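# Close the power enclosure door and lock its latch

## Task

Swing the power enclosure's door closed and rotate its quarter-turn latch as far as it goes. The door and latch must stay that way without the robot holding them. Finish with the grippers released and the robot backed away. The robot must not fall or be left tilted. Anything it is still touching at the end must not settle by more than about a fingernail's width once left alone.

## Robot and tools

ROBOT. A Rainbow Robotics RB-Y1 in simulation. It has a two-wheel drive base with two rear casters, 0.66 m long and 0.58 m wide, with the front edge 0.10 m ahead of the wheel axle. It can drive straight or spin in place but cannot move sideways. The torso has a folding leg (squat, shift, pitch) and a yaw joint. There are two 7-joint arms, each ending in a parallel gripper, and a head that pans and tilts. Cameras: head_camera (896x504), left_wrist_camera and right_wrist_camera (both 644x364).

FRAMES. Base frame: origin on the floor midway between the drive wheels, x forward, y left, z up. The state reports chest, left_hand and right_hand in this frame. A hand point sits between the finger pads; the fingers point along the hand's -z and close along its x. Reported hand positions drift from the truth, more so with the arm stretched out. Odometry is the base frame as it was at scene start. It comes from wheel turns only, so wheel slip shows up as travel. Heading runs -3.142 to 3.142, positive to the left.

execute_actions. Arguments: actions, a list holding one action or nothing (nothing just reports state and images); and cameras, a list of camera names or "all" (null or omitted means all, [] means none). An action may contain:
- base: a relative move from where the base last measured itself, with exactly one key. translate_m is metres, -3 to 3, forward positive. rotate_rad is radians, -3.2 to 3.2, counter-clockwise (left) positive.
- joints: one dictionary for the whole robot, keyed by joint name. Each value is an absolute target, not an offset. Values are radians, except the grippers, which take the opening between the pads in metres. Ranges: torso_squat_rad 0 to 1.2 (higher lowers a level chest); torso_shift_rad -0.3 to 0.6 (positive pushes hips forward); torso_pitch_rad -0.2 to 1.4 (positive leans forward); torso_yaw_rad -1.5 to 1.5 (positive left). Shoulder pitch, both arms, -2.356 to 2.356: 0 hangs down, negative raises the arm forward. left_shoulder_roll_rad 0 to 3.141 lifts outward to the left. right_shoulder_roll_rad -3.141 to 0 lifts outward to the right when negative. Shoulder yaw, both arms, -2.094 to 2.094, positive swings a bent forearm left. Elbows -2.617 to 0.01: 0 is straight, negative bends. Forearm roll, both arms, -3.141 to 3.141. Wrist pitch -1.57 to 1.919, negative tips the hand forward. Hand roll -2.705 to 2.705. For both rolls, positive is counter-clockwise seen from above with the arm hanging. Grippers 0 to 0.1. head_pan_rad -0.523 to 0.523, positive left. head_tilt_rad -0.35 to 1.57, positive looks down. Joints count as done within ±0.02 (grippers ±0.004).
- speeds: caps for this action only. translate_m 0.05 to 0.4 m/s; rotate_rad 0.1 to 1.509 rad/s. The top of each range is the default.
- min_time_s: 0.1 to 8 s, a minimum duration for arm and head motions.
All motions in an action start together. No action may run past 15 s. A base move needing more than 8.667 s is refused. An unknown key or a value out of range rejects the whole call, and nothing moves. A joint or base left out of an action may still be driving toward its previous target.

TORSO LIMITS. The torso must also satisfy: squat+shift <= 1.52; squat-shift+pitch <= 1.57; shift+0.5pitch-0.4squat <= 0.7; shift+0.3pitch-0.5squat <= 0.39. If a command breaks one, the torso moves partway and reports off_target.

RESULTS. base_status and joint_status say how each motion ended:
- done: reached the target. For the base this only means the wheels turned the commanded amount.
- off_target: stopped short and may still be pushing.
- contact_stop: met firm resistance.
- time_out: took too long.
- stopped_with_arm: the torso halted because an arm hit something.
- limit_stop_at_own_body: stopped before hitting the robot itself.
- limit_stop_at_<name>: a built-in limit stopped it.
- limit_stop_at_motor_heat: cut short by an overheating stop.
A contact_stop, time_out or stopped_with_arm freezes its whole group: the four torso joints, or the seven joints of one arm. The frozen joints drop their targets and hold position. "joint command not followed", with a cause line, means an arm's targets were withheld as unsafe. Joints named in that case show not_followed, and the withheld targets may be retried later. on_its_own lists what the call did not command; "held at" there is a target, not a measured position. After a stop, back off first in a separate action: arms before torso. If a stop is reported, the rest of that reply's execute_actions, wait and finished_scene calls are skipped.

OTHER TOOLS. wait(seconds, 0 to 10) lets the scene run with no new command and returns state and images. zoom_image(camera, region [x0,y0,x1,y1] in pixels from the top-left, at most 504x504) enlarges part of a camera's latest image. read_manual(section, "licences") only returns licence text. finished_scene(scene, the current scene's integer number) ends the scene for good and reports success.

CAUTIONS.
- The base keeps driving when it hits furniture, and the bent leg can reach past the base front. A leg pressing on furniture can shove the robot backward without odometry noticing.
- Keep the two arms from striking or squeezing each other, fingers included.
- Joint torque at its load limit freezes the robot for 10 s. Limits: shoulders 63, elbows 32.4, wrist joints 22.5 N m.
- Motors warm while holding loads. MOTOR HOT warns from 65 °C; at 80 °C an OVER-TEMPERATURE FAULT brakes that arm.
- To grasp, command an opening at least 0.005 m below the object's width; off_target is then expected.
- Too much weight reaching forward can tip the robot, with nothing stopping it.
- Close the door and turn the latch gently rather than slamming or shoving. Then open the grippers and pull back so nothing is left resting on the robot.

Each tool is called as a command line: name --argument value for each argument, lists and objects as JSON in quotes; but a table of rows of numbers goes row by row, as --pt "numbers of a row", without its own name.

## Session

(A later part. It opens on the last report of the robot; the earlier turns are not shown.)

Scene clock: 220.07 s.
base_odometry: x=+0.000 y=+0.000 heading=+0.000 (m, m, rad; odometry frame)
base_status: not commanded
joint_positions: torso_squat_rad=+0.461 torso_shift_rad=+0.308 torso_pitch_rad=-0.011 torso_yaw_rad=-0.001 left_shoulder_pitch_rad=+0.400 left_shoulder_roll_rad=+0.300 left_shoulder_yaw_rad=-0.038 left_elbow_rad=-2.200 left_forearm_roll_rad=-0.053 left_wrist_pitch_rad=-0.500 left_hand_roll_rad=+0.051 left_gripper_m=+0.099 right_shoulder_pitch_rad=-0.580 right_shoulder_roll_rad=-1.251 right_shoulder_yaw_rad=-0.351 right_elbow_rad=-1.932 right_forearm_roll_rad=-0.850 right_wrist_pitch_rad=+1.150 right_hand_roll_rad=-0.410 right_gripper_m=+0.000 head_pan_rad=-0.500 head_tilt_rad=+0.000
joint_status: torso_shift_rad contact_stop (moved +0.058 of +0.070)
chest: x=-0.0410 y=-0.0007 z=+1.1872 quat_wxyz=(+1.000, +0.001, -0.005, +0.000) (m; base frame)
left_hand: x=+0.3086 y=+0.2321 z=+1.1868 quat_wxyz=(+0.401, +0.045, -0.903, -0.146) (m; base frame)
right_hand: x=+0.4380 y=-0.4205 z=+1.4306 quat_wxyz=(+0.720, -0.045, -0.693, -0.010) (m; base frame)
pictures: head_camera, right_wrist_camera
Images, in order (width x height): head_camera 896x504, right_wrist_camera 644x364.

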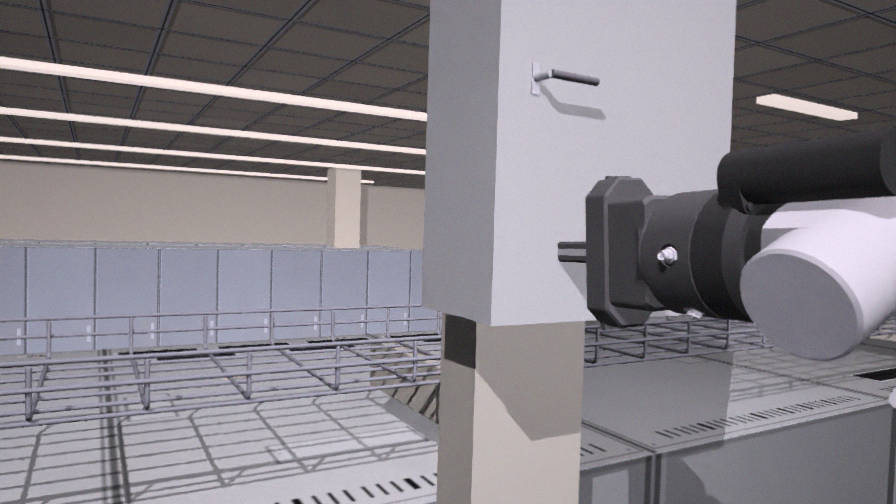

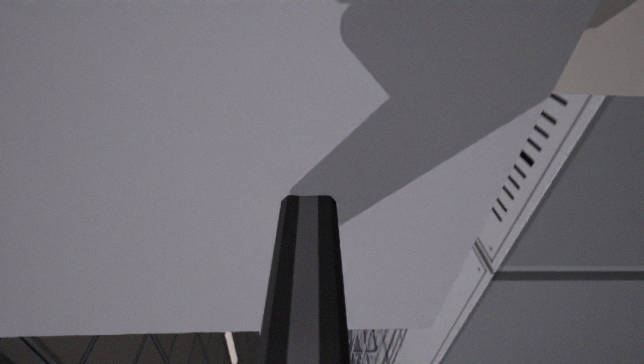

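execute_actions --actions '[{"joints":{"torso_shift_rad":0.08,"torso_squat_rad":0.35}}]' --cameras '[]'

execute_actions --actions '[{"joints":{"right_shoulder_pitch_rad":-1.1,"right_shoulder_roll_rad":-1.05,"right_shoulder_yaw_rad":0,"right_elbow_rad":-1.93,"right_forearm_roll_rad":-0.65,"right_wrist_pitch_rad":1.4,"right_hand_roll_rad":1.16,"right_gripper_m":0.068}}]' --cameras '["head_camera","right_wrist_camera"]'

Scene clock: 238.77 s.
base_odometry: x=+0.000 y=+0.000 heading=+0.000 (m, m, rad; odometry frame)
base_status: not commanded
joint_positions: torso_squat_rad=+0.350 torso_shift_rad=+0.080 torso_pitch_rad=-0.009 torso_yaw_rad=+0.000 left_shoulder_pitch_rad=+0.400 left_shoulder_roll_rad=+0.300 left_shoulder_yaw_rad=-0.038 left_elbow_rad=-2.200 left_forearm_roll_rad=-0.053 left_wrist_pitch_rad=-0.500 left_hand_roll_rad=+0.051 left_gripper_m=+0.099 right_shoulder_pitch_rad=-0.580 right_shoulder_roll_rad=-1.250 right_shoulder_yaw_rad=-0.350 right_elbow_rad=-1.930 right_forearm_roll_rad=-0.850 right_wrist_pitch_rad=+1.150 right_hand_roll_rad=-0.410 right_gripper_m=+0.000 head_pan_rad=-0.500 head_tilt_rad=+0.000
joint_status: all done
chest: x=-0.1782 y=-0.0007 z=+1.2454 quat_wxyz=(+1.000, +0.001, -0.004, +0.000) (m; base frame)
left_hand: x=+0.1712 y=+0.2322 z=+1.2443 quat_wxyz=(+0.402, +0.045, -0.903, -0.146) (m; base frame)
right_hand: x=+0.3020 y=-0.4206 z=+1.4871 quat_wxyz=(+0.721, -0.045, -0.691, -0.010) (m; base frame)
pictures: none
No camera images: the call's "cameras" was empty. Leave "cameras" out to get every camera's image.

Scene clock: 240.70 s.
base_odometry: x=+0.000 y=+0.000 heading=+0.000 (m, m, rad; odometry frame)
base_status: not commanded
joint_positions: torso_squat_rad=+0.350 torso_shift_rad=+0.080 torso_pitch_rad=-0.009 torso_yaw_rad=+0.000 left_shoulder_pitch_rad=+0.400 left_shoulder_roll_rad=+0.300 left_shoulder_yaw_rad=-0.038 left_elbow_rad=-2.200 left_forearm_roll_rad=-0.053 left_wrist_pitch_rad=-0.500 left_hand_roll_rad=+0.051 left_gripper_m=+0.099 right_shoulder_pitch_rad=-1.100 right_shoulder_roll_rad=-1.050 right_shoulder_yaw_rad=+0.000 right_elbow_rad=-1.930 right_forearm_roll_rad=-0.650 right_wrist_pitch_rad=+1.400 right_hand_roll_rad=+1.160 right_gripper_m=+0.068 head_pan_rad=-0.500 head_tilt_rad=+0.000
joint_status: all done
chest: x=-0.1781 y=-0.0007 z=+1.2454 quat_wxyz=(+1.000, +0.001, -0.004, +0.000) (m; base frame)
left_hand: x=+0.1713 y=+0.2322 z=+1.2442 quat_wxyz=(+0.402, +0.045, -0.903, -0.146) (m; base frame)
right_hand: x=+0.3239 y=-0.2885 z=+1.5365 quat_wxyz=(+0.458, -0.532, -0.456, +0.547) (m; base frame)
pictures: head_camera, right_wrist_camera
Images, in order (width x height): head_camera 896x504, right_wrist_camera 644x364.

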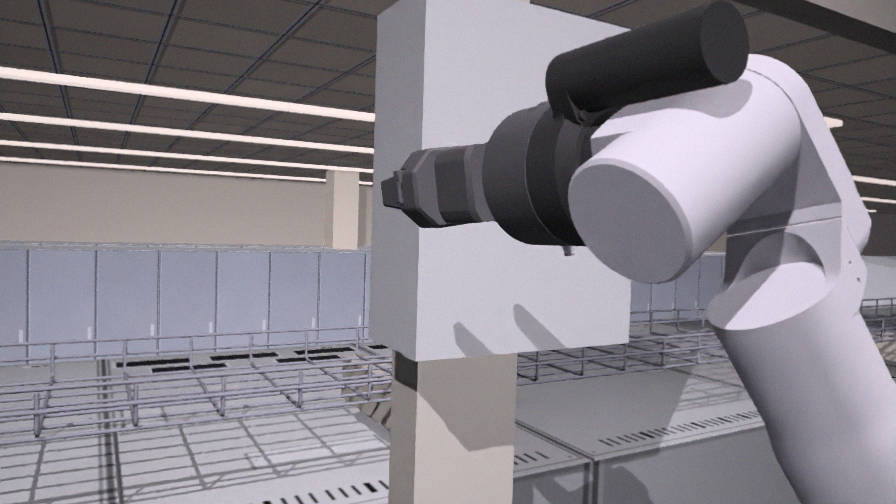

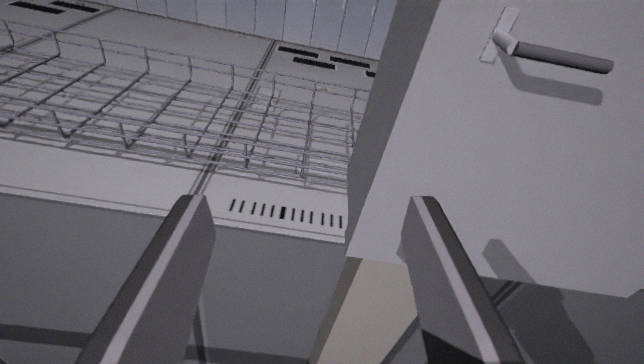

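execute_actions --actions '[{"joints":{"right_shoulder_pitch_rad":-1.287,"right_shoulder_roll_rad":-0.936,"right_shoulder_yaw_rad":-0.52,"right_elbow_rad":-1.7,"right_forearm_roll_rad":-0.65,"right_wrist_pitch_rad":1.695,"right_hand_roll_rad":1.57}}]' --cameras '[]'

execute_actions --actions '[{"joints":{"torso_shift_rad":0.22}}]' --cameras '["head_camera","right_wrist_camera"]'

Scene clock: 328.03 s.
base_odometry: x=+0.000 y=+0.000 heading=+0.000 (m, m, rad; odometry frame)
base_status: not commanded
joint_positions: torso_squat_rad=+0.350 torso_shift_rad=+0.080 torso_pitch_rad=-0.009 torso_yaw_rad=+0.000 left_shoulder_pitch_rad=+0.400 left_shoulder_roll_rad=+0.300 left_shoulder_yaw_rad=-0.038 left_elbow_rad=-2.200 left_forearm_roll_rad=-0.053 left_wrist_pitch_rad=-0.500 left_hand_roll_rad=+0.051 left_gripper_m=+0.099 right_shoulder_pitch_rad=-1.287 right_shoulder_roll_rad=-0.936 right_shoulder_yaw_rad=-0.520 right_elbow_rad=-1.700 right_forearm_roll_rad=-0.650 right_wrist_pitch_rad=+1.695 right_hand_roll_rad=+1.570 right_gripper_m=+0.068 head_pan_rad=-0.500 head_tilt_rad=+0.000
joint_status: all done
chest: x=-0.1781 y=-0.0007 z=+1.2454 quat_wxyz=(+1.000, +0.001, -0.004, +0.000) (m; base frame)
left_hand: x=+0.1713 y=+0.2322 z=+1.2442 quat_wxyz=(+0.402, +0.045, -0.903, -0.146) (m; base frame)
right_hand: x=+0.2619 y=-0.4081 z=+1.6086 quat_wxyz=(+0.498, -0.502, -0.502, +0.497) (m; base frame)
pictures: none
No camera images: the call's "cameras" was empty. Leave "cameras" out to get every camera's image.

Scene clock: 329.73 s.
base_odometry: x=+0.000 y=+0.000 heading=+0.000 (m, m, rad; odometry frame)
base_status: not commanded
joint_positions: torso_squat_rad=+0.350 torso_shift_rad=+0.220 torso_pitch_rad=-0.008 torso_yaw_rad=+0.000 left_shoulder_pitch_rad=+0.400 left_shoulder_roll_rad=+0.300 left_shoulder_yaw_rad=-0.038 left_elbow_rad=-2.200 left_forearm_roll_rad=-0.053 left_wrist_pitch_rad=-0.500 left_hand_roll_rad=+0.051 left_gripper_m=+0.099 right_shoulder_pitch_rad=-1.287 right_shoulder_roll_rad=-0.936 right_shoulder_yaw_rad=-0.520 right_elbow_rad=-1.700 right_forearm_roll_rad=-0.650 right_wrist_pitch_rad=+1.695 right_hand_roll_rad=+1.570 right_gripper_m=+0.068 head_pan_rad=-0.500 head_tilt_rad=+0.000
joint_status: all done
chest: x=-0.0870 y=-0.0007 z=+1.2316 quat_wxyz=(+1.000, +0.001, -0.004, +0.000) (m; base frame)
left_hand: x=+0.2624 y=+0.2322 z=+1.2304 quat_wxyz=(+0.403, +0.045, -0.903, -0.146) (m; base frame)
right_hand: x=+0.3531 y=-0.4080 z=+1.5947 quat_wxyz=(+0.498, -0.502, -0.502, +0.497) (m; base frame)
pictures: head_camera, right_wrist_camera
Images, in order (width x height): head_camera 896x504, right_wrist_camera 644x364.

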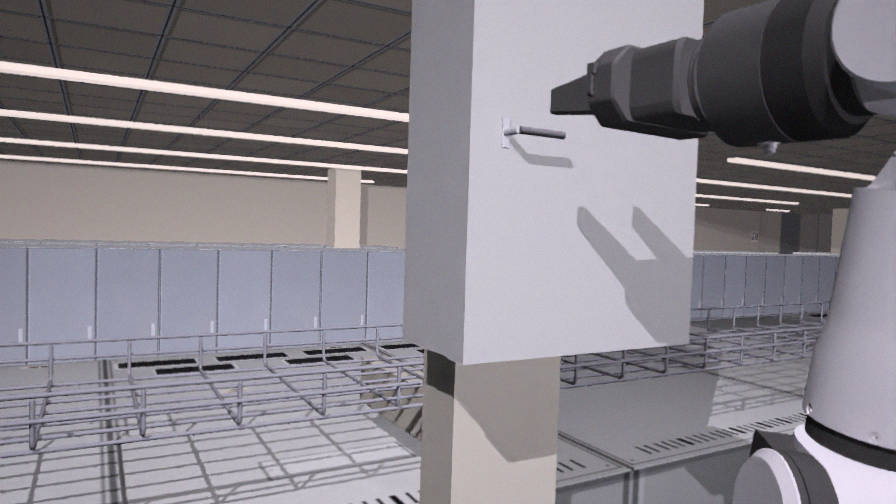

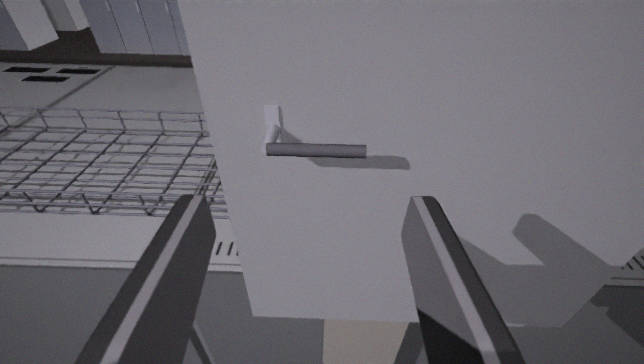

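execute_actions --actions '[{"joints":{"right_shoulder_pitch_rad":-1.331,"right_shoulder_roll_rad":-0.856,"right_shoulder_yaw_rad":-0.483,"right_elbow_rad":-1.7,"right_forearm_roll_rad":-0.561,"right_wrist_pitch_rad":1.688,"torso_shift_rad":0.25,"torso_squat_rad":0.31}}]' --cameras '["right_wrist_camera"]'

Scene clock: 357.53 s.
base_odometry: x=+0.000 y=+0.000 heading=+0.000 (m, m, rad; odometry frame)
base_status: not commanded
joint_positions: torso_squat_rad=+0.310 torso_shift_rad=+0.250 torso_pitch_rad=-0.008 torso_yaw_rad=+0.000 left_shoulder_pitch_rad=+0.400 left_shoulder_roll_rad=+0.300 left_shoulder_yaw_rad=-0.038 left_elbow_rad=-2.200 left_forearm_roll_rad=-0.053 left_wrist_pitch_rad=-0.500 left_hand_roll_rad=+0.051 left_gripper_m=+0.099 right_shoulder_pitch_rad=-1.331 right_shoulder_roll_rad=-0.856 right_shoulder_yaw_rad=-0.483 right_elbow_rad=-1.700 right_forearm_roll_rad=-0.561 right_wrist_pitch_rad=+1.688 right_hand_roll_rad=+1.570 right_gripper_m=+0.068 head_pan_rad=-0.500 head_tilt_rad=+0.000
joint_status: all done
chest: x=-0.0655 y=-0.0007 z=+1.2358 quat_wxyz=(+1.000, +0.001, -0.004, +0.000) (m; base frame)
left_hand: x=+0.2839 y=+0.2323 z=+1.2345 quat_wxyz=(+0.403, +0.045, -0.903, -0.146) (m; base frame)
right_hand: x=+0.3919 y=-0.3855 z=+1.5996 quat_wxyz=(+0.498, -0.502, -0.503, +0.497) (m; base frame)
pictures: right_wrist_camera
Images, in order (width x height): right_wrist_camera 644x364.

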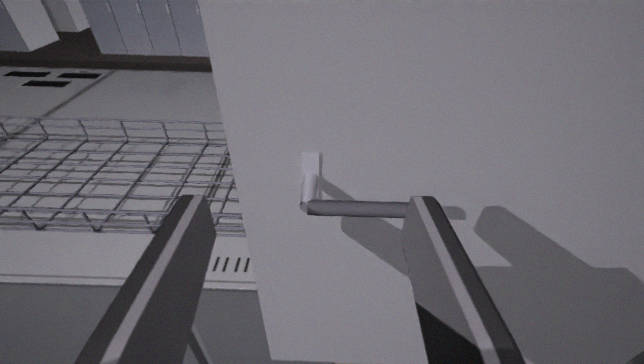

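execute_actions --actions '[{"joints":{"right_hand_roll_rad":2.2,"torso_squat_rad":0.33}}]' --cameras '[]'

execute_actions --actions '[{"joints":{"torso_shift_rad":0.31}}]' --cameras '["right_wrist_camera"]'

Scene clock: 367.83 s.
base_odometry: x=+0.000 y=+0.000 heading=+0.000 (m, m, rad; odometry frame)
base_status: not commanded
joint_positions: torso_squat_rad=+0.330 torso_shift_rad=+0.250 torso_pitch_rad=-0.009 torso_yaw_rad=+0.000 left_shoulder_pitch_rad=+0.400 left_shoulder_roll_rad=+0.300 left_shoulder_yaw_rad=-0.038 left_elbow_rad=-2.200 left_forearm_roll_rad=-0.053 left_wrist_pitch_rad=-0.500 left_hand_roll_rad=+0.051 left_gripper_m=+0.099 right_shoulder_pitch_rad=-1.331 right_shoulder_roll_rad=-0.856 right_shoulder_yaw_rad=-0.483 right_elbow_rad=-1.700 right_forearm_roll_rad=-0.561 right_wrist_pitch_rad=+1.688 right_hand_roll_rad=+2.200 right_gripper_m=+0.068 head_pan_rad=-0.500 head_tilt_rad=+0.000
joint_status: all done
chest: x=-0.0668 y=-0.0007 z=+1.2316 quat_wxyz=(+1.000, +0.001, -0.004, +0.000) (m; base frame)
left_hand: x=+0.2826 y=+0.2323 z=+1.2304 quat_wxyz=(+0.402, +0.045, -0.903, -0.146) (m; base frame)
right_hand: x=+0.3905 y=-0.3855 z=+1.5956 quat_wxyz=(+0.320, -0.633, -0.323, +0.627) (m; base frame)
pictures: none
No camera images: the call's "cameras" was empty. Leave "cameras" out to get every camera's image.

Scene clock: 369.00 s.
base_odometry: x=+0.000 y=+0.000 heading=+0.000 (m, m, rad; odometry frame)
base_status: not commanded
joint_positions: torso_squat_rad=+0.330 torso_shift_rad=+0.310 torso_pitch_rad=-0.008 torso_yaw_rad=+0.000 left_shoulder_pitch_rad=+0.400 left_shoulder_roll_rad=+0.300 left_shoulder_yaw_rad=-0.038 left_elbow_rad=-2.200 left_forearm_roll_rad=-0.053 left_wrist_pitch_rad=-0.500 left_hand_roll_rad=+0.051 left_gripper_m=+0.099 right_shoulder_pitch_rad=-1.331 right_shoulder_roll_rad=-0.856 right_shoulder_yaw_rad=-0.483 right_elbow_rad=-1.700 right_forearm_roll_rad=-0.561 right_wrist_pitch_rad=+1.688 right_hand_roll_rad=+2.200 right_gripper_m=+0.068 head_pan_rad=-0.500 head_tilt_rad=+0.000
joint_status: all done
chest: x=-0.0285 y=-0.0007 z=+1.2206 quat_wxyz=(+1.000, +0.001, -0.004, +0.000) (m; base frame)
left_hand: x=+0.3209 y=+0.2323 z=+1.2193 quat_wxyz=(+0.403, +0.045, -0.903, -0.146) (m; base frame)
right_hand: x=+0.4290 y=-0.3855 z=+1.5844 quat_wxyz=(+0.320, -0.633, -0.323, +0.627) (m; base frame)
pictures: right_wrist_camera
Images, in order (width x height): right_wrist_camera 644x364.

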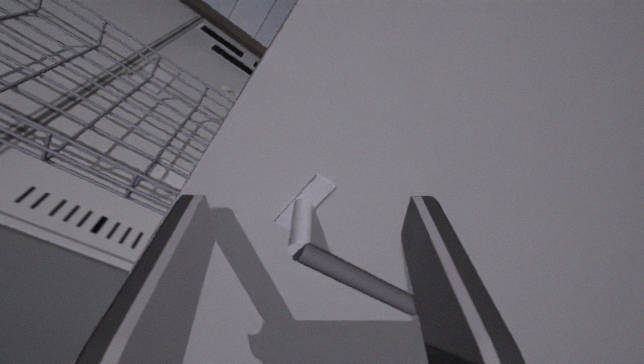

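execute_actions --actions '[{"joints":{"torso_shift_rad":0.321}}]' --cameras '["right_wrist_camera"]'

execute_actions --actions '[{"joints":{"right_hand_roll_rad":1.1},"min_time_s":5}]' --cameras '["right_wrist_camera"]'

execute_actions --actions '[{"joints":{"right_hand_roll_rad":1.6},"min_time_s":1.5}]' --cameras '["right_wrist_camera"]'

Scene clock: 379.23 s.
base_odometry: x=+0.000 y=+0.000 heading=+0.000 (m, m, rad; odometry frame)
base_status: not commanded
joint_positions: torso_squat_rad=+0.330 torso_shift_rad=+0.321 torso_pitch_rad=-0.008 torso_yaw_rad=+0.000 left_shoulder_pitch_rad=+0.400 left_shoulder_roll_rad=+0.300 left_shoulder_yaw_rad=-0.038 left_elbow_rad=-2.200 left_forearm_roll_rad=-0.053 left_wrist_pitch_rad=-0.500 left_hand_roll_rad=+0.051 left_gripper_m=+0.099 right_shoulder_pitch_rad=-1.331 right_shoulder_roll_rad=-0.856 right_shoulder_yaw_rad=-0.483 right_elbow_rad=-1.700 right_forearm_roll_rad=-0.561 right_wrist_pitch_rad=+1.688 right_hand_roll_rad=+2.200 right_gripper_m=+0.068 head_pan_rad=-0.500 head_tilt_rad=+0.000
joint_status: all done
chest: x=-0.0217 y=-0.0007 z=+1.2183 quat_wxyz=(+1.000, +0.001, -0.004, +0.000) (m; base frame)
left_hand: x=+0.3278 y=+0.2322 z=+1.2171 quat_wxyz=(+0.402, +0.045, -0.903, -0.146) (m; base frame)
right_hand: x=+0.4356 y=-0.3855 z=+1.5824 quat_wxyz=(+0.320, -0.633, -0.323, +0.627) (m; base frame)
pictures: right_wrist_camera
Images, in order (width x height): right_wrist_camera 644x364.

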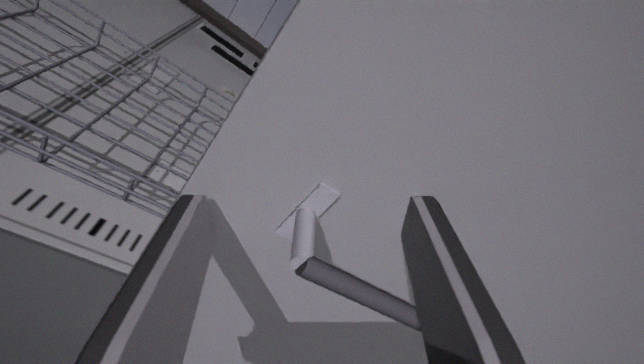

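Scene clock: 392.50 s.
TORQUE FAULT: right_wrist_pitch_rad reached its load limit. The robot stopped for 10 seconds, dropped its targets and accepts commands again. The stop added 9.5 s to the call and to motion_time.
base_odometry: x=+0.000 y=+0.000 heading=+0.000 (m, m, rad; odometry frame)
base_status: not commanded
joint_positions: torso_squat_rad=+0.330 torso_shift_rad=+0.320 torso_pitch_rad=-0.010 torso_yaw_rad=+0.000 left_shoulder_pitch_rad=+0.400 left_shoulder_roll_rad=+0.300 left_shoulder_yaw_rad=-0.038 left_elbow_rad=-2.200 left_forearm_roll_rad=-0.053 left_wrist_pitch_rad=-0.500 left_hand_roll_rad=+0.051 left_gripper_m=+0.099 right_shoulder_pitch_rad=-1.344 right_shoulder_roll_rad=-0.865 right_shoulder_yaw_rad=-0.487 right_elbow_rad=-1.706 right_forearm_roll_rad=-0.559 right_wrist_pitch_rad=+1.680 right_hand_roll_rad=+1.422 right_gripper_m=+0.068 head_pan_rad=-0.500 head_tilt_rad=+0.000
joint_status: right_hand_roll_rad torque_fault (moved -0.778 of -1.100)
on_its_own: right_hand_roll_rad is held at +1.421, not at your +1.100, since a torque_fault
chest: x=-0.0225 y=-0.0005 z=+1.2184 quat_wxyz=(+1.000, +0.000, -0.005, +0.000) (m; base frame)
left_hand: x=+0.3270 y=+0.2324 z=+1.2176 quat_wxyz=(+0.402, +0.045, -0.903, -0.145) (m; base frame)
right_hand: x=+0.4272 y=-0.3870 z=+1.5938 quat_wxyz=(+0.526, -0.472, -0.545, +0.450) (m; base frame)
pictures: right_wrist_camera
Images, in order (width x height): right_wrist_camera 644x364.

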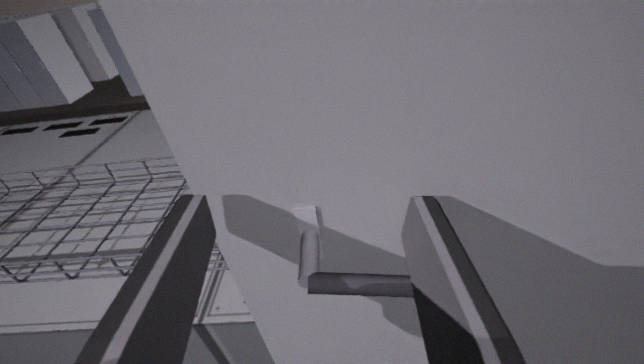

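not run: a stop came earlier in this reply.

execute_actions --actions '[{"joints":{"right_shoulder_pitch_rad":-1.331,"right_shoulder_roll_rad":-0.856,"right_shoulder_yaw_rad":-0.483,"right_elbow_rad":-1.7,"right_forearm_roll_rad":-0.561,"right_wrist_pitch_rad":1.688,"right_hand_roll_rad":2.2},"min_time_s":1.5}]' --cameras '["right_wrist_camera"]'

execute_actions --actions '[{"joints":{"torso_shift_rad":0.329}}]' --cameras '["right_wrist_camera"]'

execute_actions --actions '[{"joints":{"right_hand_roll_rad":1.55},"min_time_s":4}]' --cameras '["right_wrist_camera"]'

execute_actions --actions '[{"joints":{"right_hand_roll_rad":2.2},"min_time_s":1.5}]' --cameras '["right_wrist_camera"]'

Scene clock: 411.33 s.
base_odometry: x=+0.000 y=+0.000 heading=+0.000 (m, m, rad; odometry frame)
base_status: not commanded
joint_positions: torso_squat_rad=+0.330 torso_shift_rad=+0.321 torso_pitch_rad=-0.009 torso_yaw_rad=+0.000 left_shoulder_pitch_rad=+0.400 left_shoulder_roll_rad=+0.300 left_shoulder_yaw_rad=-0.038 left_elbow_rad=-2.200 left_forearm_roll_rad=-0.053 left_wrist_pitch_rad=-0.500 left_hand_roll_rad=+0.051 left_gripper_m=+0.099 right_shoulder_pitch_rad=-1.347 right_shoulder_roll_rad=-0.867 right_shoulder_yaw_rad=-0.489 right_elbow_rad=-1.708 right_forearm_roll_rad=-0.560 right_wrist_pitch_rad=+1.679 right_hand_roll_rad=+1.426 right_gripper_m=+0.068 head_pan_rad=-0.500 head_tilt_rad=+0.000
joint_status: right_wrist_pitch_rad contact_stop (moved -0.001 of +0.008); right_hand_roll_rad contact_stop_at_right_wrist_pitch_rad (moved +0.005 of +0.778); the others done
on_its_own: right_hand_roll_rad is held at +1.426, not at your +2.200, since a contact_stop
chest: x=-0.0218 y=-0.0006 z=+1.2183 quat_wxyz=(+1.000, +0.000, -0.004, +0.000) (m; base frame)
left_hand: x=+0.3276 y=+0.2323 z=+1.2172 quat_wxyz=(+0.402, +0.045, -0.903, -0.146) (m; base frame)
right_hand: x=+0.4265 y=-0.3875 z=+1.5956 quat_wxyz=(+0.523, -0.475, -0.546, +0.450) (m; base frame)
pictures: right_wrist_camera
Images, in order (width x height): right_wrist_camera 644x364.

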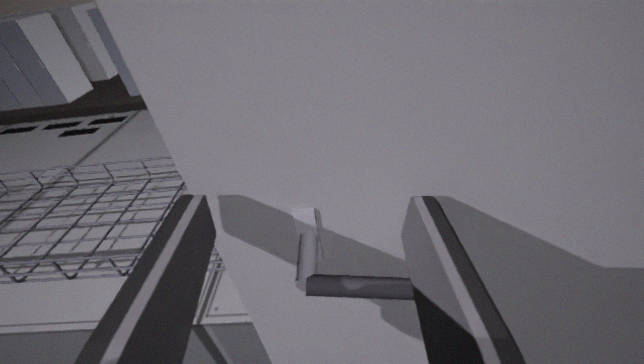

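not run: a stop came earlier in this reply.

not run: a stop came earlier in this reply.

not run: a stop came earlier in this reply.

Only roll the hand back.

execute_actions --actions '[{"joints":{"right_hand_roll_rad":2.2},"min_time_s":1.5}]' --cameras '["right_wrist_camera"]'

Scene clock: 416.73 s.
base_odometry: x=+0.000 y=+0.000 heading=+0.000 (m, m, rad; odometry frame)
base_status: not commanded
joint_positions: torso_squat_rad=+0.330 torso_shift_rad=+0.321 torso_pitch_rad=-0.009 torso_yaw_rad=+0.000 left_shoulder_pitch_rad=+0.400 left_shoulder_roll_rad=+0.300 left_shoulder_yaw_rad=-0.038 left_elbow_rad=-2.200 left_forearm_roll_rad=-0.053 left_wrist_pitch_rad=-0.500 left_hand_roll_rad=+0.051 left_gripper_m=+0.099 right_shoulder_pitch_rad=-1.346 right_shoulder_roll_rad=-0.867 right_shoulder_yaw_rad=-0.488 right_elbow_rad=-1.708 right_forearm_roll_rad=-0.560 right_wrist_pitch_rad=+1.679 right_hand_roll_rad=+2.200 right_gripper_m=+0.068 head_pan_rad=-0.500 head_tilt_rad=+0.000
joint_status: all done
chest: x=-0.0218 y=-0.0006 z=+1.2183 quat_wxyz=(+1.000, +0.000, -0.004, +0.000) (m; base frame)
left_hand: x=+0.3276 y=+0.2323 z=+1.2172 quat_wxyz=(+0.402, +0.045, -0.903, -0.146) (m; base frame)
right_hand: x=+0.4268 y=-0.3875 z=+1.5952 quat_wxyz=(+0.315, -0.646, -0.326, +0.615) (m; base frame)
pictures: right_wrist_camera
Images, in order (width x height): right_wrist_camera 644x364.

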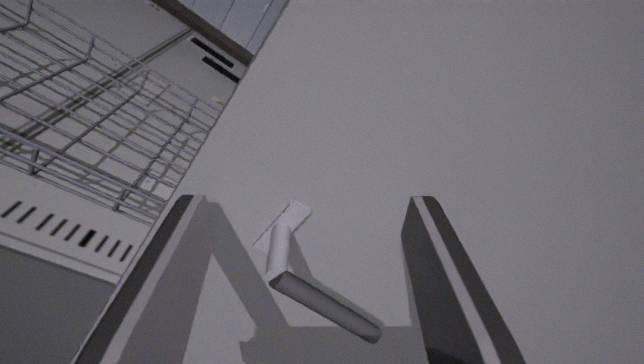

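execute_actions --actions '[{"joints":{"right_shoulder_pitch_rad":-1.331,"right_shoulder_roll_rad":-0.856,"right_shoulder_yaw_rad":-0.483,"right_elbow_rad":-1.7,"right_forearm_roll_rad":-0.561,"right_wrist_pitch_rad":1.688,"right_hand_roll_rad":2.2},"min_time_s":1.5}]' --cameras '[]'

execute_actions --actions '[{"joints":{"torso_shift_rad":0.33}}]' --cameras '["right_wrist_camera"]'

execute_actions --actions '[{"joints":{"right_hand_roll_rad":1.55},"min_time_s":4}]' --cameras '["right_wrist_camera"]'

execute_actions --actions '[{"joints":{"right_hand_roll_rad":2.2},"min_time_s":1.5}]' --cameras '["right_wrist_camera"]'

Scene clock: 429.73 s.
base_odometry: x=+0.000 y=+0.000 heading=+0.000 (m, m, rad; odometry frame)
base_status: not commanded
joint_positions: torso_squat_rad=+0.330 torso_shift_rad=+0.320 torso_pitch_rad=-0.010 torso_yaw_rad=-0.001 left_shoulder_pitch_rad=+0.400 left_shoulder_roll_rad=+0.300 left_shoulder_yaw_rad=-0.038 left_elbow_rad=-2.200 left_forearm_roll_rad=-0.053 left_wrist_pitch_rad=-0.500 left_hand_roll_rad=+0.051 left_gripper_m=+0.099 right_shoulder_pitch_rad=-1.333 right_shoulder_roll_rad=-0.858 right_shoulder_yaw_rad=-0.484 right_elbow_rad=-1.702 right_forearm_roll_rad=-0.561 right_wrist_pitch_rad=+1.687 right_hand_roll_rad=+2.200 right_gripper_m=+0.068 head_pan_rad=-0.500 head_tilt_rad=+0.000
joint_status: all done
chest: x=-0.0225 y=-0.0006 z=+1.2184 quat_wxyz=(+1.000, +0.000, -0.005, +0.000) (m; base frame)
left_hand: x=+0.3270 y=+0.2322 z=+1.2176 quat_wxyz=(+0.402, +0.045, -0.903, -0.146) (m; base frame)
right_hand: x=+0.4327 y=-0.3860 z=+1.5851 quat_wxyz=(+0.319, -0.636, -0.323, +0.624) (m; base frame)
pictures: none
No camera images: the call's "cameras" was empty. Leave "cameras" out to get every camera's image.

Scene clock: 430.43 s.
base_odometry: x=+0.000 y=+0.000 heading=+0.000 (m, m, rad; odometry frame)
base_status: not commanded
joint_positions: torso_squat_rad=+0.330 torso_shift_rad=+0.329 torso_pitch_rad=-0.010 torso_yaw_rad=-0.001 left_shoulder_pitch_rad=+0.400 left_shoulder_roll_rad=+0.300 left_shoulder_yaw_rad=-0.038 left_elbow_rad=-2.200 left_forearm_roll_rad=-0.053 left_wrist_pitch_rad=-0.500 left_hand_roll_rad=+0.051 left_gripper_m=+0.099 right_shoulder_pitch_rad=-1.333 right_shoulder_roll_rad=-0.858 right_shoulder_yaw_rad=-0.484 right_elbow_rad=-1.702 right_forearm_roll_rad=-0.561 right_wrist_pitch_rad=+1.688 right_hand_roll_rad=+2.200 right_gripper_m=+0.068 head_pan_rad=-0.500 head_tilt_rad=+0.000
joint_status: all done
chest: x=-0.0171 y=-0.0006 z=+1.2165 quat_wxyz=(+1.000, +0.000, -0.005, +0.000) (m; base frame)
left_hand: x=+0.3324 y=+0.2322 z=+1.2160 quat_wxyz=(+0.402, +0.045, -0.903, -0.146) (m; base frame)
right_hand: x=+0.4379 y=-0.3859 z=+1.5832 quat_wxyz=(+0.319, -0.635, -0.323, +0.625) (m; base frame)
pictures: right_wrist_camera
Images, in order (width x height): right_wrist_camera 644x364.

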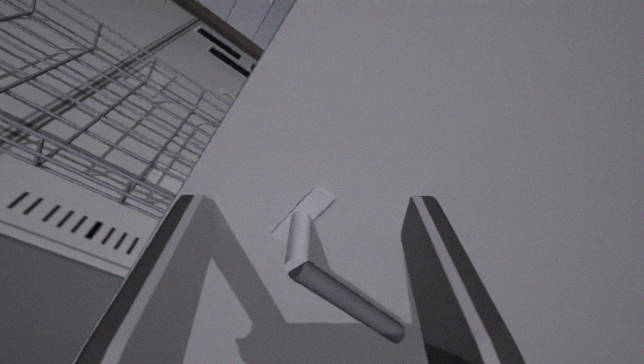

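Scene clock: 434.73 s.
base_odometry: x=+0.000 y=+0.000 heading=+0.000 (m, m, rad; odometry frame)
base_status: not commanded
joint_positions: torso_squat_rad=+0.330 torso_shift_rad=+0.329 torso_pitch_rad=-0.010 torso_yaw_rad=-0.001 left_shoulder_pitch_rad=+0.400 left_shoulder_roll_rad=+0.300 left_shoulder_yaw_rad=-0.038 left_elbow_rad=-2.200 left_forearm_roll_rad=-0.053 left_wrist_pitch_rad=-0.500 left_hand_roll_rad=+0.051 left_gripper_m=+0.099 right_shoulder_pitch_rad=-1.337 right_shoulder_roll_rad=-0.860 right_shoulder_yaw_rad=-0.485 right_elbow_rad=-1.702 right_forearm_roll_rad=-0.560 right_wrist_pitch_rad=+1.684 right_hand_roll_rad=+1.551 right_gripper_m=+0.069 head_pan_rad=-0.500 head_tilt_rad=+0.000
joint_status: all done
chest: x=-0.0171 y=-0.0005 z=+1.2165 quat_wxyz=(+1.000, +0.000, -0.005, +0.000) (m; base frame)
left_hand: x=+0.3324 y=+0.2323 z=+1.2159 quat_wxyz=(+0.402, +0.045, -0.903, -0.145) (m; base frame)
right_hand: x=+0.4364 y=-0.3863 z=+1.5863 quat_wxyz=(+0.500, -0.502, -0.511, +0.488) (m; base frame)
pictures: right_wrist_camera
Images, in order (width x height): right_wrist_camera 644x364.

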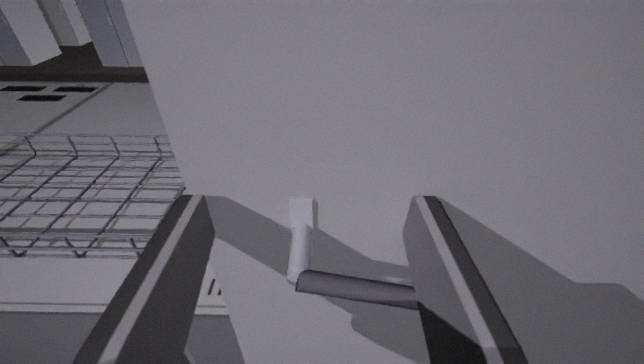

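Scene clock: 436.53 s.
base_odometry: x=+0.000 y=+0.000 heading=+0.000 (m, m, rad; odometry frame)
base_status: not commanded
joint_positions: torso_squat_rad=+0.330 torso_shift_rad=+0.329 torso_pitch_rad=-0.010 torso_yaw_rad=-0.001 left_shoulder_pitch_rad=+0.400 left_shoulder_roll_rad=+0.300 left_shoulder_yaw_rad=-0.038 left_elbow_rad=-2.200 left_forearm_roll_rad=-0.053 left_wrist_pitch_rad=-0.500 left_hand_roll_rad=+0.051 left_gripper_m=+0.099 right_shoulder_pitch_rad=-1.332 right_shoulder_roll_rad=-0.859 right_shoulder_yaw_rad=-0.485 right_elbow_rad=-1.702 right_forearm_roll_rad=-0.561 right_wrist_pitch_rad=+1.688 right_hand_roll_rad=+2.200 right_gripper_m=+0.068 head_pan_rad=-0.500 head_tilt_rad=+0.000
joint_status: all done
chest: x=-0.0172 y=-0.0007 z=+1.2165 quat_wxyz=(+1.000, +0.001, -0.005, +0.000) (m; base frame)
left_hand: x=+0.3324 y=+0.2320 z=+1.2160 quat_wxyz=(+0.402, +0.045, -0.903, -0.146) (m; base frame)
right_hand: x=+0.4378 y=-0.3867 z=+1.5828 quat_wxyz=(+0.320, -0.635, -0.323, +0.625) (m; base frame)
pictures: right_wrist_camera
Images, in order (width x height): right_wrist_camera 644x364.

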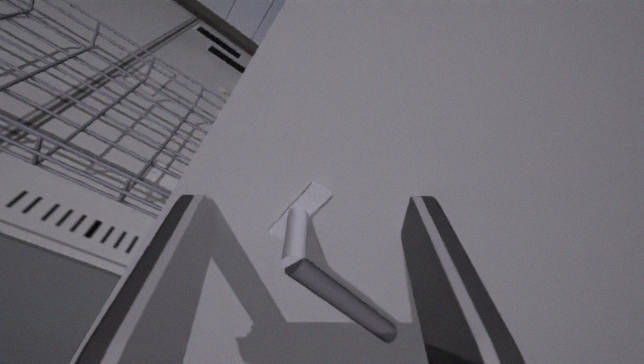

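execute_actions --actions '[{"joints":{"right_hand_roll_rad":1.0},"min_time_s":6}]' --cameras '["right_wrist_camera"]'

execute_actions --actions '[{"joints":{"right_hand_roll_rad":0.3},"min_time_s":4}]' --cameras '["right_wrist_camera"]'

execute_actions --actions '[{"joints":{"right_hand_roll_rad":0.0},"min_time_s":2.5}]' --cameras '["right_wrist_camera"]'

execute_actions --actions '[{"joints":{"right_hand_roll_rad":0.4},"min_time_s":1.0}]' --cameras '["right_wrist_camera"]'

Scene clock: 466.83 s.
base_odometry: x=+0.000 y=+0.000 heading=+0.000 (m, m, rad; odometry frame)
base_status: not commanded
joint_positions: torso_squat_rad=+0.330 torso_shift_rad=+0.329 torso_pitch_rad=-0.010 torso_yaw_rad=-0.001 left_shoulder_pitch_rad=+0.400 left_shoulder_roll_rad=+0.300 left_shoulder_yaw_rad=-0.038 left_elbow_rad=-2.200 left_forearm_roll_rad=-0.053 left_wrist_pitch_rad=-0.500 left_hand_roll_rad=+0.051 left_gripper_m=+0.099 right_shoulder_pitch_rad=-1.335 right_shoulder_roll_rad=-0.862 right_shoulder_yaw_rad=-0.486 right_elbow_rad=-1.702 right_forearm_roll_rad=-0.559 right_wrist_pitch_rad=+1.685 right_hand_roll_rad=+1.001 right_gripper_m=+0.068 head_pan_rad=-0.500 head_tilt_rad=+0.000
joint_status: all done
chest: x=-0.0170 y=-0.0011 z=+1.2165 quat_wxyz=(+1.000, +0.001, -0.005, +0.000) (m; base frame)
left_hand: x=+0.3326 y=+0.2316 z=+1.2160 quat_wxyz=(+0.402, +0.045, -0.903, -0.146) (m; base frame)
right_hand: x=+0.4365 y=-0.3887 z=+1.5852 quat_wxyz=(+0.615, -0.344, -0.627, +0.332) (m; base frame)
pictures: right_wrist_camera
Images, in order (width x height): right_wrist_camera 644x364.

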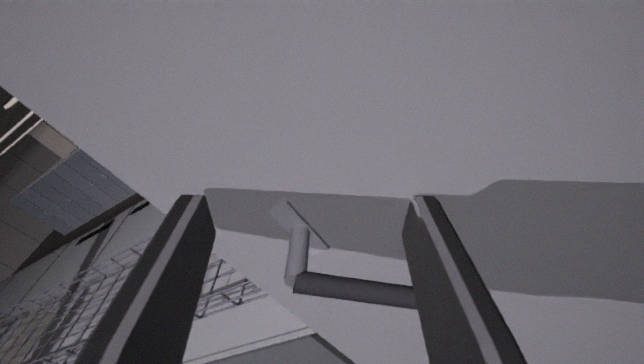

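Scene clock: 471.13 s.
base_odometry: x=+0.000 y=+0.000 heading=-0.001 (m, m, rad; odometry frame)
base_status: not commanded
joint_positions: torso_squat_rad=+0.330 torso_shift_rad=+0.329 torso_pitch_rad=-0.010 torso_yaw_rad=-0.001 left_shoulder_pitch_rad=+0.400 left_shoulder_roll_rad=+0.300 left_shoulder_yaw_rad=-0.038 left_elbow_rad=-2.200 left_forearm_roll_rad=-0.053 left_wrist_pitch_rad=-0.500 left_hand_roll_rad=+0.051 left_gripper_m=+0.099 right_shoulder_pitch_rad=-1.331 right_shoulder_roll_rad=-0.863 right_shoulder_yaw_rad=-0.487 right_elbow_rad=-1.700 right_forearm_roll_rad=-0.557 right_wrist_pitch_rad=+1.687 right_hand_roll_rad=+0.301 right_gripper_m=+0.068 head_pan_rad=-0.500 head_tilt_rad=+0.000
joint_status: all done
chest: x=-0.0168 y=-0.0021 z=+1.2165 quat_wxyz=(+1.000, +0.002, -0.005, -0.001) (m; base frame)
left_hand: x=+0.3329 y=+0.2305 z=+1.2163 quat_wxyz=(+0.402, +0.045, -0.903, -0.147) (m; base frame)
right_hand: x=+0.4373 y=-0.3926 z=+1.5822 quat_wxyz=(+0.694, -0.109, -0.705, +0.099) (m; base frame)
pictures: right_wrist_camera
Images, in order (width x height): right_wrist_camera 644x364.

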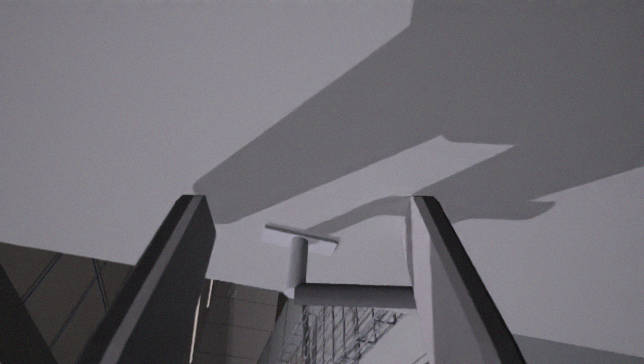

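Scene clock: 473.93 s.
base_odometry: x=+0.000 y=+0.000 heading=-0.001 (m, m, rad; odometry frame)
base_status: not commanded
joint_positions: torso_squat_rad=+0.330 torso_shift_rad=+0.329 torso_pitch_rad=-0.010 torso_yaw_rad=-0.002 left_shoulder_pitch_rad=+0.400 left_shoulder_roll_rad=+0.300 left_shoulder_yaw_rad=-0.038 left_elbow_rad=-2.200 left_forearm_roll_rad=-0.053 left_wrist_pitch_rad=-0.500 left_hand_roll_rad=+0.051 left_gripper_m=+0.099 right_shoulder_pitch_rad=-1.328 right_shoulder_roll_rad=-0.863 right_shoulder_yaw_rad=-0.487 right_elbow_rad=-1.699 right_forearm_roll_rad=-0.557 right_wrist_pitch_rad=+1.689 right_hand_roll_rad=+0.001 right_gripper_m=+0.069 head_pan_rad=-0.500 head_tilt_rad=+0.000
joint_status: all done
chest: x=-0.0168 y=-0.0024 z=+1.2165 quat_wxyz=(+1.000, +0.002, -0.005, -0.001) (m; base frame)
left_hand: x=+0.3329 y=+0.2301 z=+1.2164 quat_wxyz=(+0.402, +0.045, -0.903, -0.147) (m; base frame)
right_hand: x=+0.4380 y=-0.3938 z=+1.5801 quat_wxyz=(+0.703, -0.002, -0.711, -0.007) (m; base frame)
pictures: right_wrist_camera
Images, in order (width x height): right_wrist_camera 644x364.

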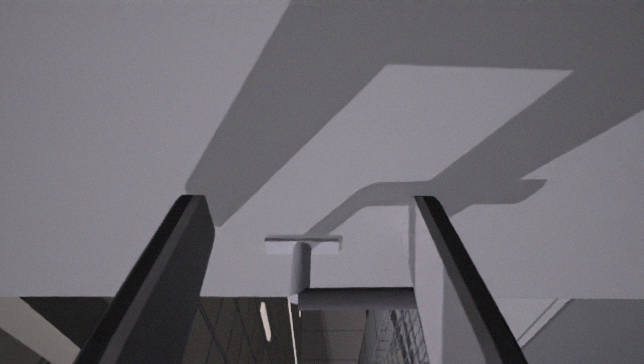

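Scene clock: 475.23 s.
base_odometry: x=+0.000 y=+0.000 heading=-0.001 (m, m, rad; odometry frame)
base_status: not commanded
joint_positions: torso_squat_rad=+0.330 torso_shift_rad=+0.329 torso_pitch_rad=-0.010 torso_yaw_rad=-0.001 left_shoulder_pitch_rad=+0.400 left_shoulder_roll_rad=+0.300 left_shoulder_yaw_rad=-0.038 left_elbow_rad=-2.200 left_forearm_roll_rad=-0.053 left_wrist_pitch_rad=-0.500 left_hand_roll_rad=+0.051 left_gripper_m=+0.099 right_shoulder_pitch_rad=-1.332 right_shoulder_roll_rad=-0.858 right_shoulder_yaw_rad=-0.484 right_elbow_rad=-1.701 right_forearm_roll_rad=-0.561 right_wrist_pitch_rad=+1.689 right_hand_roll_rad=+0.400 right_gripper_m=+0.068 head_pan_rad=-0.500 head_tilt_rad=+0.000
joint_status: all done
chest: x=-0.0172 y=-0.0008 z=+1.2166 quat_wxyz=(+1.000, +0.001, -0.005, +0.000) (m; base frame)
left_hand: x=+0.3324 y=+0.2319 z=+1.2161 quat_wxyz=(+0.402, +0.045, -0.903, -0.146) (m; base frame)
right_hand: x=+0.4380 y=-0.3867 z=+1.5823 quat_wxyz=(+0.689, -0.142, -0.698, +0.138) (m; base frame)
pictures: right_wrist_camera
Images, in order (width x height): right_wrist_camera 644x364.

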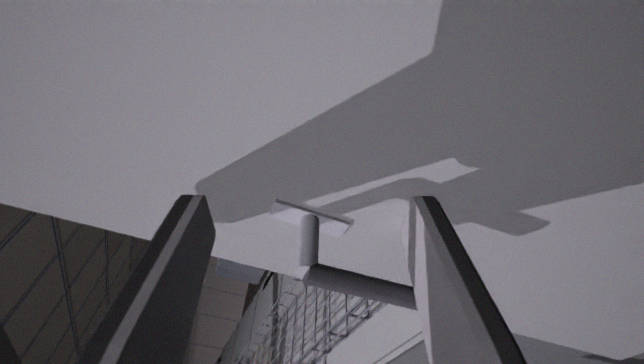

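execute_actions --actions '[{"joints":{"right_hand_roll_rad":-0.14},"min_time_s":3}]' --cameras '["right_wrist_camera"]'

execute_actions --actions '[{"joints":{"right_hand_roll_rad":0.45},"min_time_s":1.0}]' --cameras '[]'

execute_actions --actions '[{"joints":{"torso_shift_rad":0.0}}]' --cameras '[]'

execute_actions --actions '[{"joints":{"right_shoulder_pitch_rad":-0.5,"right_shoulder_roll_rad":-0.6,"right_shoulder_yaw_rad":0,"right_elbow_rad":-2.2,"right_forearm_roll_rad":0,"right_wrist_pitch_rad":1.0,"right_hand_roll_rad":0}}]' --cameras '["head_camera"]'

Scene clock: 487.30 s.
base_odometry: x=+0.000 y=+0.000 heading=-0.001 (m, m, rad; odometry frame)
base_status: not commanded
joint_positions: torso_squat_rad=+0.330 torso_shift_rad=+0.330 torso_pitch_rad=-0.010 torso_yaw_rad=-0.002 left_shoulder_pitch_rad=+0.400 left_shoulder_roll_rad=+0.300 left_shoulder_yaw_rad=-0.038 left_elbow_rad=-2.200 left_forearm_roll_rad=-0.053 left_wrist_pitch_rad=-0.500 left_hand_roll_rad=+0.051 left_gripper_m=+0.099 right_shoulder_pitch_rad=-1.328 right_shoulder_roll_rad=-0.865 right_shoulder_yaw_rad=-0.488 right_elbow_rad=-1.699 right_forearm_roll_rad=-0.556 right_wrist_pitch_rad=+1.688 right_hand_roll_rad=-0.139 right_gripper_m=+0.068 head_pan_rad=-0.500 head_tilt_rad=+0.000
joint_status: all done
chest: x=-0.0167 y=-0.0029 z=+1.2165 quat_wxyz=(+1.000, +0.002, -0.005, -0.001) (m; base frame)
left_hand: x=+0.3331 y=+0.2295 z=+1.2165 quat_wxyz=(+0.402, +0.045, -0.903, -0.148) (m; base frame)
right_hand: x=+0.4377 y=-0.3958 z=+1.5801 quat_wxyz=(+0.701, +0.047, -0.710, -0.057) (m; base frame)
pictures: right_wrist_camera
Images, in order (width x height): right_wrist_camera 644x364.

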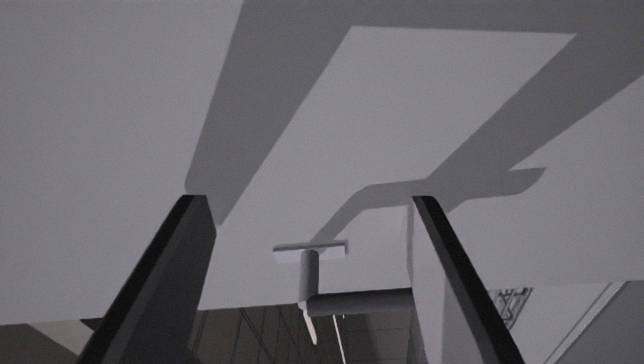

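Scene clock: 488.60 s.
base_odometry: x=+0.000 y=+0.000 heading=-0.001 (m, m, rad; odometry frame)
base_status: not commanded
joint_positions: torso_squat_rad=+0.330 torso_shift_rad=+0.329 torso_pitch_rad=-0.010 torso_yaw_rad=-0.001 left_shoulder_pitch_rad=+0.400 left_shoulder_roll_rad=+0.300 left_shoulder_yaw_rad=-0.038 left_elbow_rad=-2.200 left_forearm_roll_rad=-0.053 left_wrist_pitch_rad=-0.500 left_hand_roll_rad=+0.051 left_gripper_m=+0.099 right_shoulder_pitch_rad=-1.332 right_shoulder_roll_rad=-0.858 right_shoulder_yaw_rad=-0.484 right_elbow_rad=-1.702 right_forearm_roll_rad=-0.561 right_wrist_pitch_rad=+1.689 right_hand_roll_rad=+0.450 right_gripper_m=+0.068 head_pan_rad=-0.500 head_tilt_rad=+0.000
joint_status: all done
chest: x=-0.0172 y=-0.0007 z=+1.2166 quat_wxyz=(+1.000, +0.001, -0.005, +0.000) (m; base frame)
left_hand: x=+0.3323 y=+0.2320 z=+1.2161 quat_wxyz=(+0.402, +0.045, -0.903, -0.146) (m; base frame)
right_hand: x=+0.4380 y=-0.3863 z=+1.5825 quat_wxyz=(+0.685, -0.159, -0.694, +0.156) (m; base frame)
pictures: none
No camera images: the call's "cameras" was empty. Leave "cameras" out to get every camera's image.

Scene clock: 491.57 s.
base_odometry: x=+0.000 y=+0.000 heading=+0.000 (m, m, rad; odometry frame)
base_status: not commanded
joint_positions: torso_squat_rad=+0.330 torso_shift_rad=+0.000 torso_pitch_rad=-0.009 torso_yaw_rad=+0.000 left_shoulder_pitch_rad=+0.400 left_shoulder_roll_rad=+0.300 left_shoulder_yaw_rad=-0.038 left_elbow_rad=-2.200 left_forearm_roll_rad=-0.053 left_wrist_pitch_rad=-0.500 left_hand_roll_rad=+0.051 left_gripper_m=+0.099 right_shoulder_pitch_rad=-1.331 right_shoulder_roll_rad=-0.856 right_shoulder_yaw_rad=-0.483 right_elbow_rad=-1.700 right_forearm_roll_rad=-0.561 right_wrist_pitch_rad=+1.688 right_hand_roll_rad=+0.450 right_gripper_m=+0.068 head_pan_rad=-0.500 head_tilt_rad=+0.000
joint_status: all done
chest: x=-0.2307 y=-0.0007 z=+1.2521 quat_wxyz=(+1.000, +0.001, -0.004, +0.000) (m; base frame)
left_hand: x=+0.1187 y=+0.2322 z=+1.2510 quat_wxyz=(+0.402, +0.045, -0.903, -0.146) (m; base frame)
right_hand: x=+0.2263 y=-0.3856 z=+1.6165 quat_wxyz=(+0.686, -0.158, -0.693, +0.156) (m; base frame)
pictures: none
No camera images: the call's "cameras" was empty. Leave "cameras" out to get every camera's image.

Scene clock: 493.07 s.
base_odometry: x=+0.000 y=+0.000 heading=+0.000 (m, m, rad; odometry frame)
base_status: not commanded
joint_positions: torso_squat_rad=+0.330 torso_shift_rad=+0.000 torso_pitch_rad=-0.008 torso_yaw_rad=+0.000 left_shoulder_pitch_rad=+0.400 left_shoulder_roll_rad=+0.300 left_shoulder_yaw_rad=-0.038 left_elbow_rad=-2.200 left_forearm_roll_rad=-0.053 left_wrist_pitch_rad=-0.500 left_hand_roll_rad=+0.051 left_gripper_m=+0.099 right_shoulder_pitch_rad=-0.500 right_shoulder_roll_rad=-0.600 right_shoulder_yaw_rad=+0.000 right_elbow_rad=-2.200 right_forearm_roll_rad=+0.000 right_wrist_pitch_rad=+1.000 right_hand_roll_rad=+0.000 right_gripper_m=+0.068 head_pan_rad=-0.500 head_tilt_rad=+0.000
joint_status: all done
chest: x=-0.2306 y=-0.0007 z=+1.2521 quat_wxyz=(+1.000, +0.001, -0.004, +0.000) (m; base frame)
left_hand: x=+0.1188 y=+0.2322 z=+1.2510 quat_wxyz=(+0.402, +0.045, -0.903, -0.146) (m; base frame)
right_hand: x=+0.2904 y=-0.2665 z=+1.3816 quat_wxyz=(+0.622, -0.230, -0.729, +0.170) (m; base frame)
pictures: head_camera
Images, in order (width x height): head_camera 896x504.

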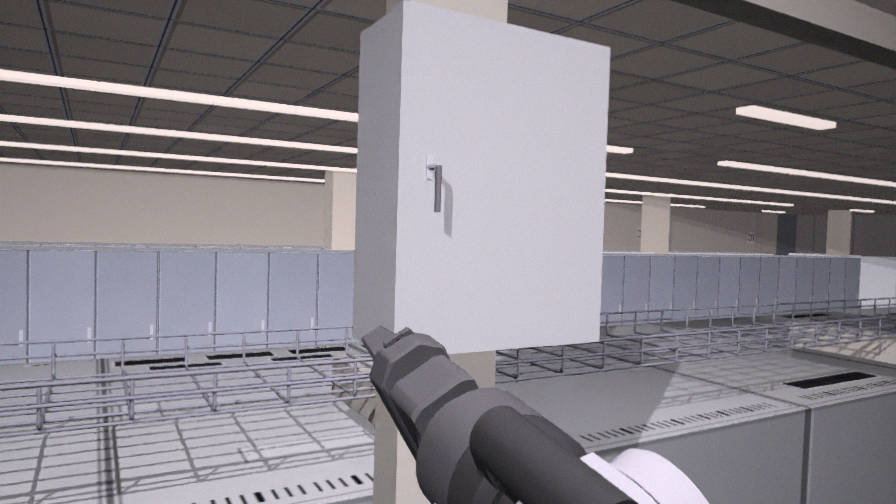

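finished_scene --scene 2

The scene is finished: the task was done.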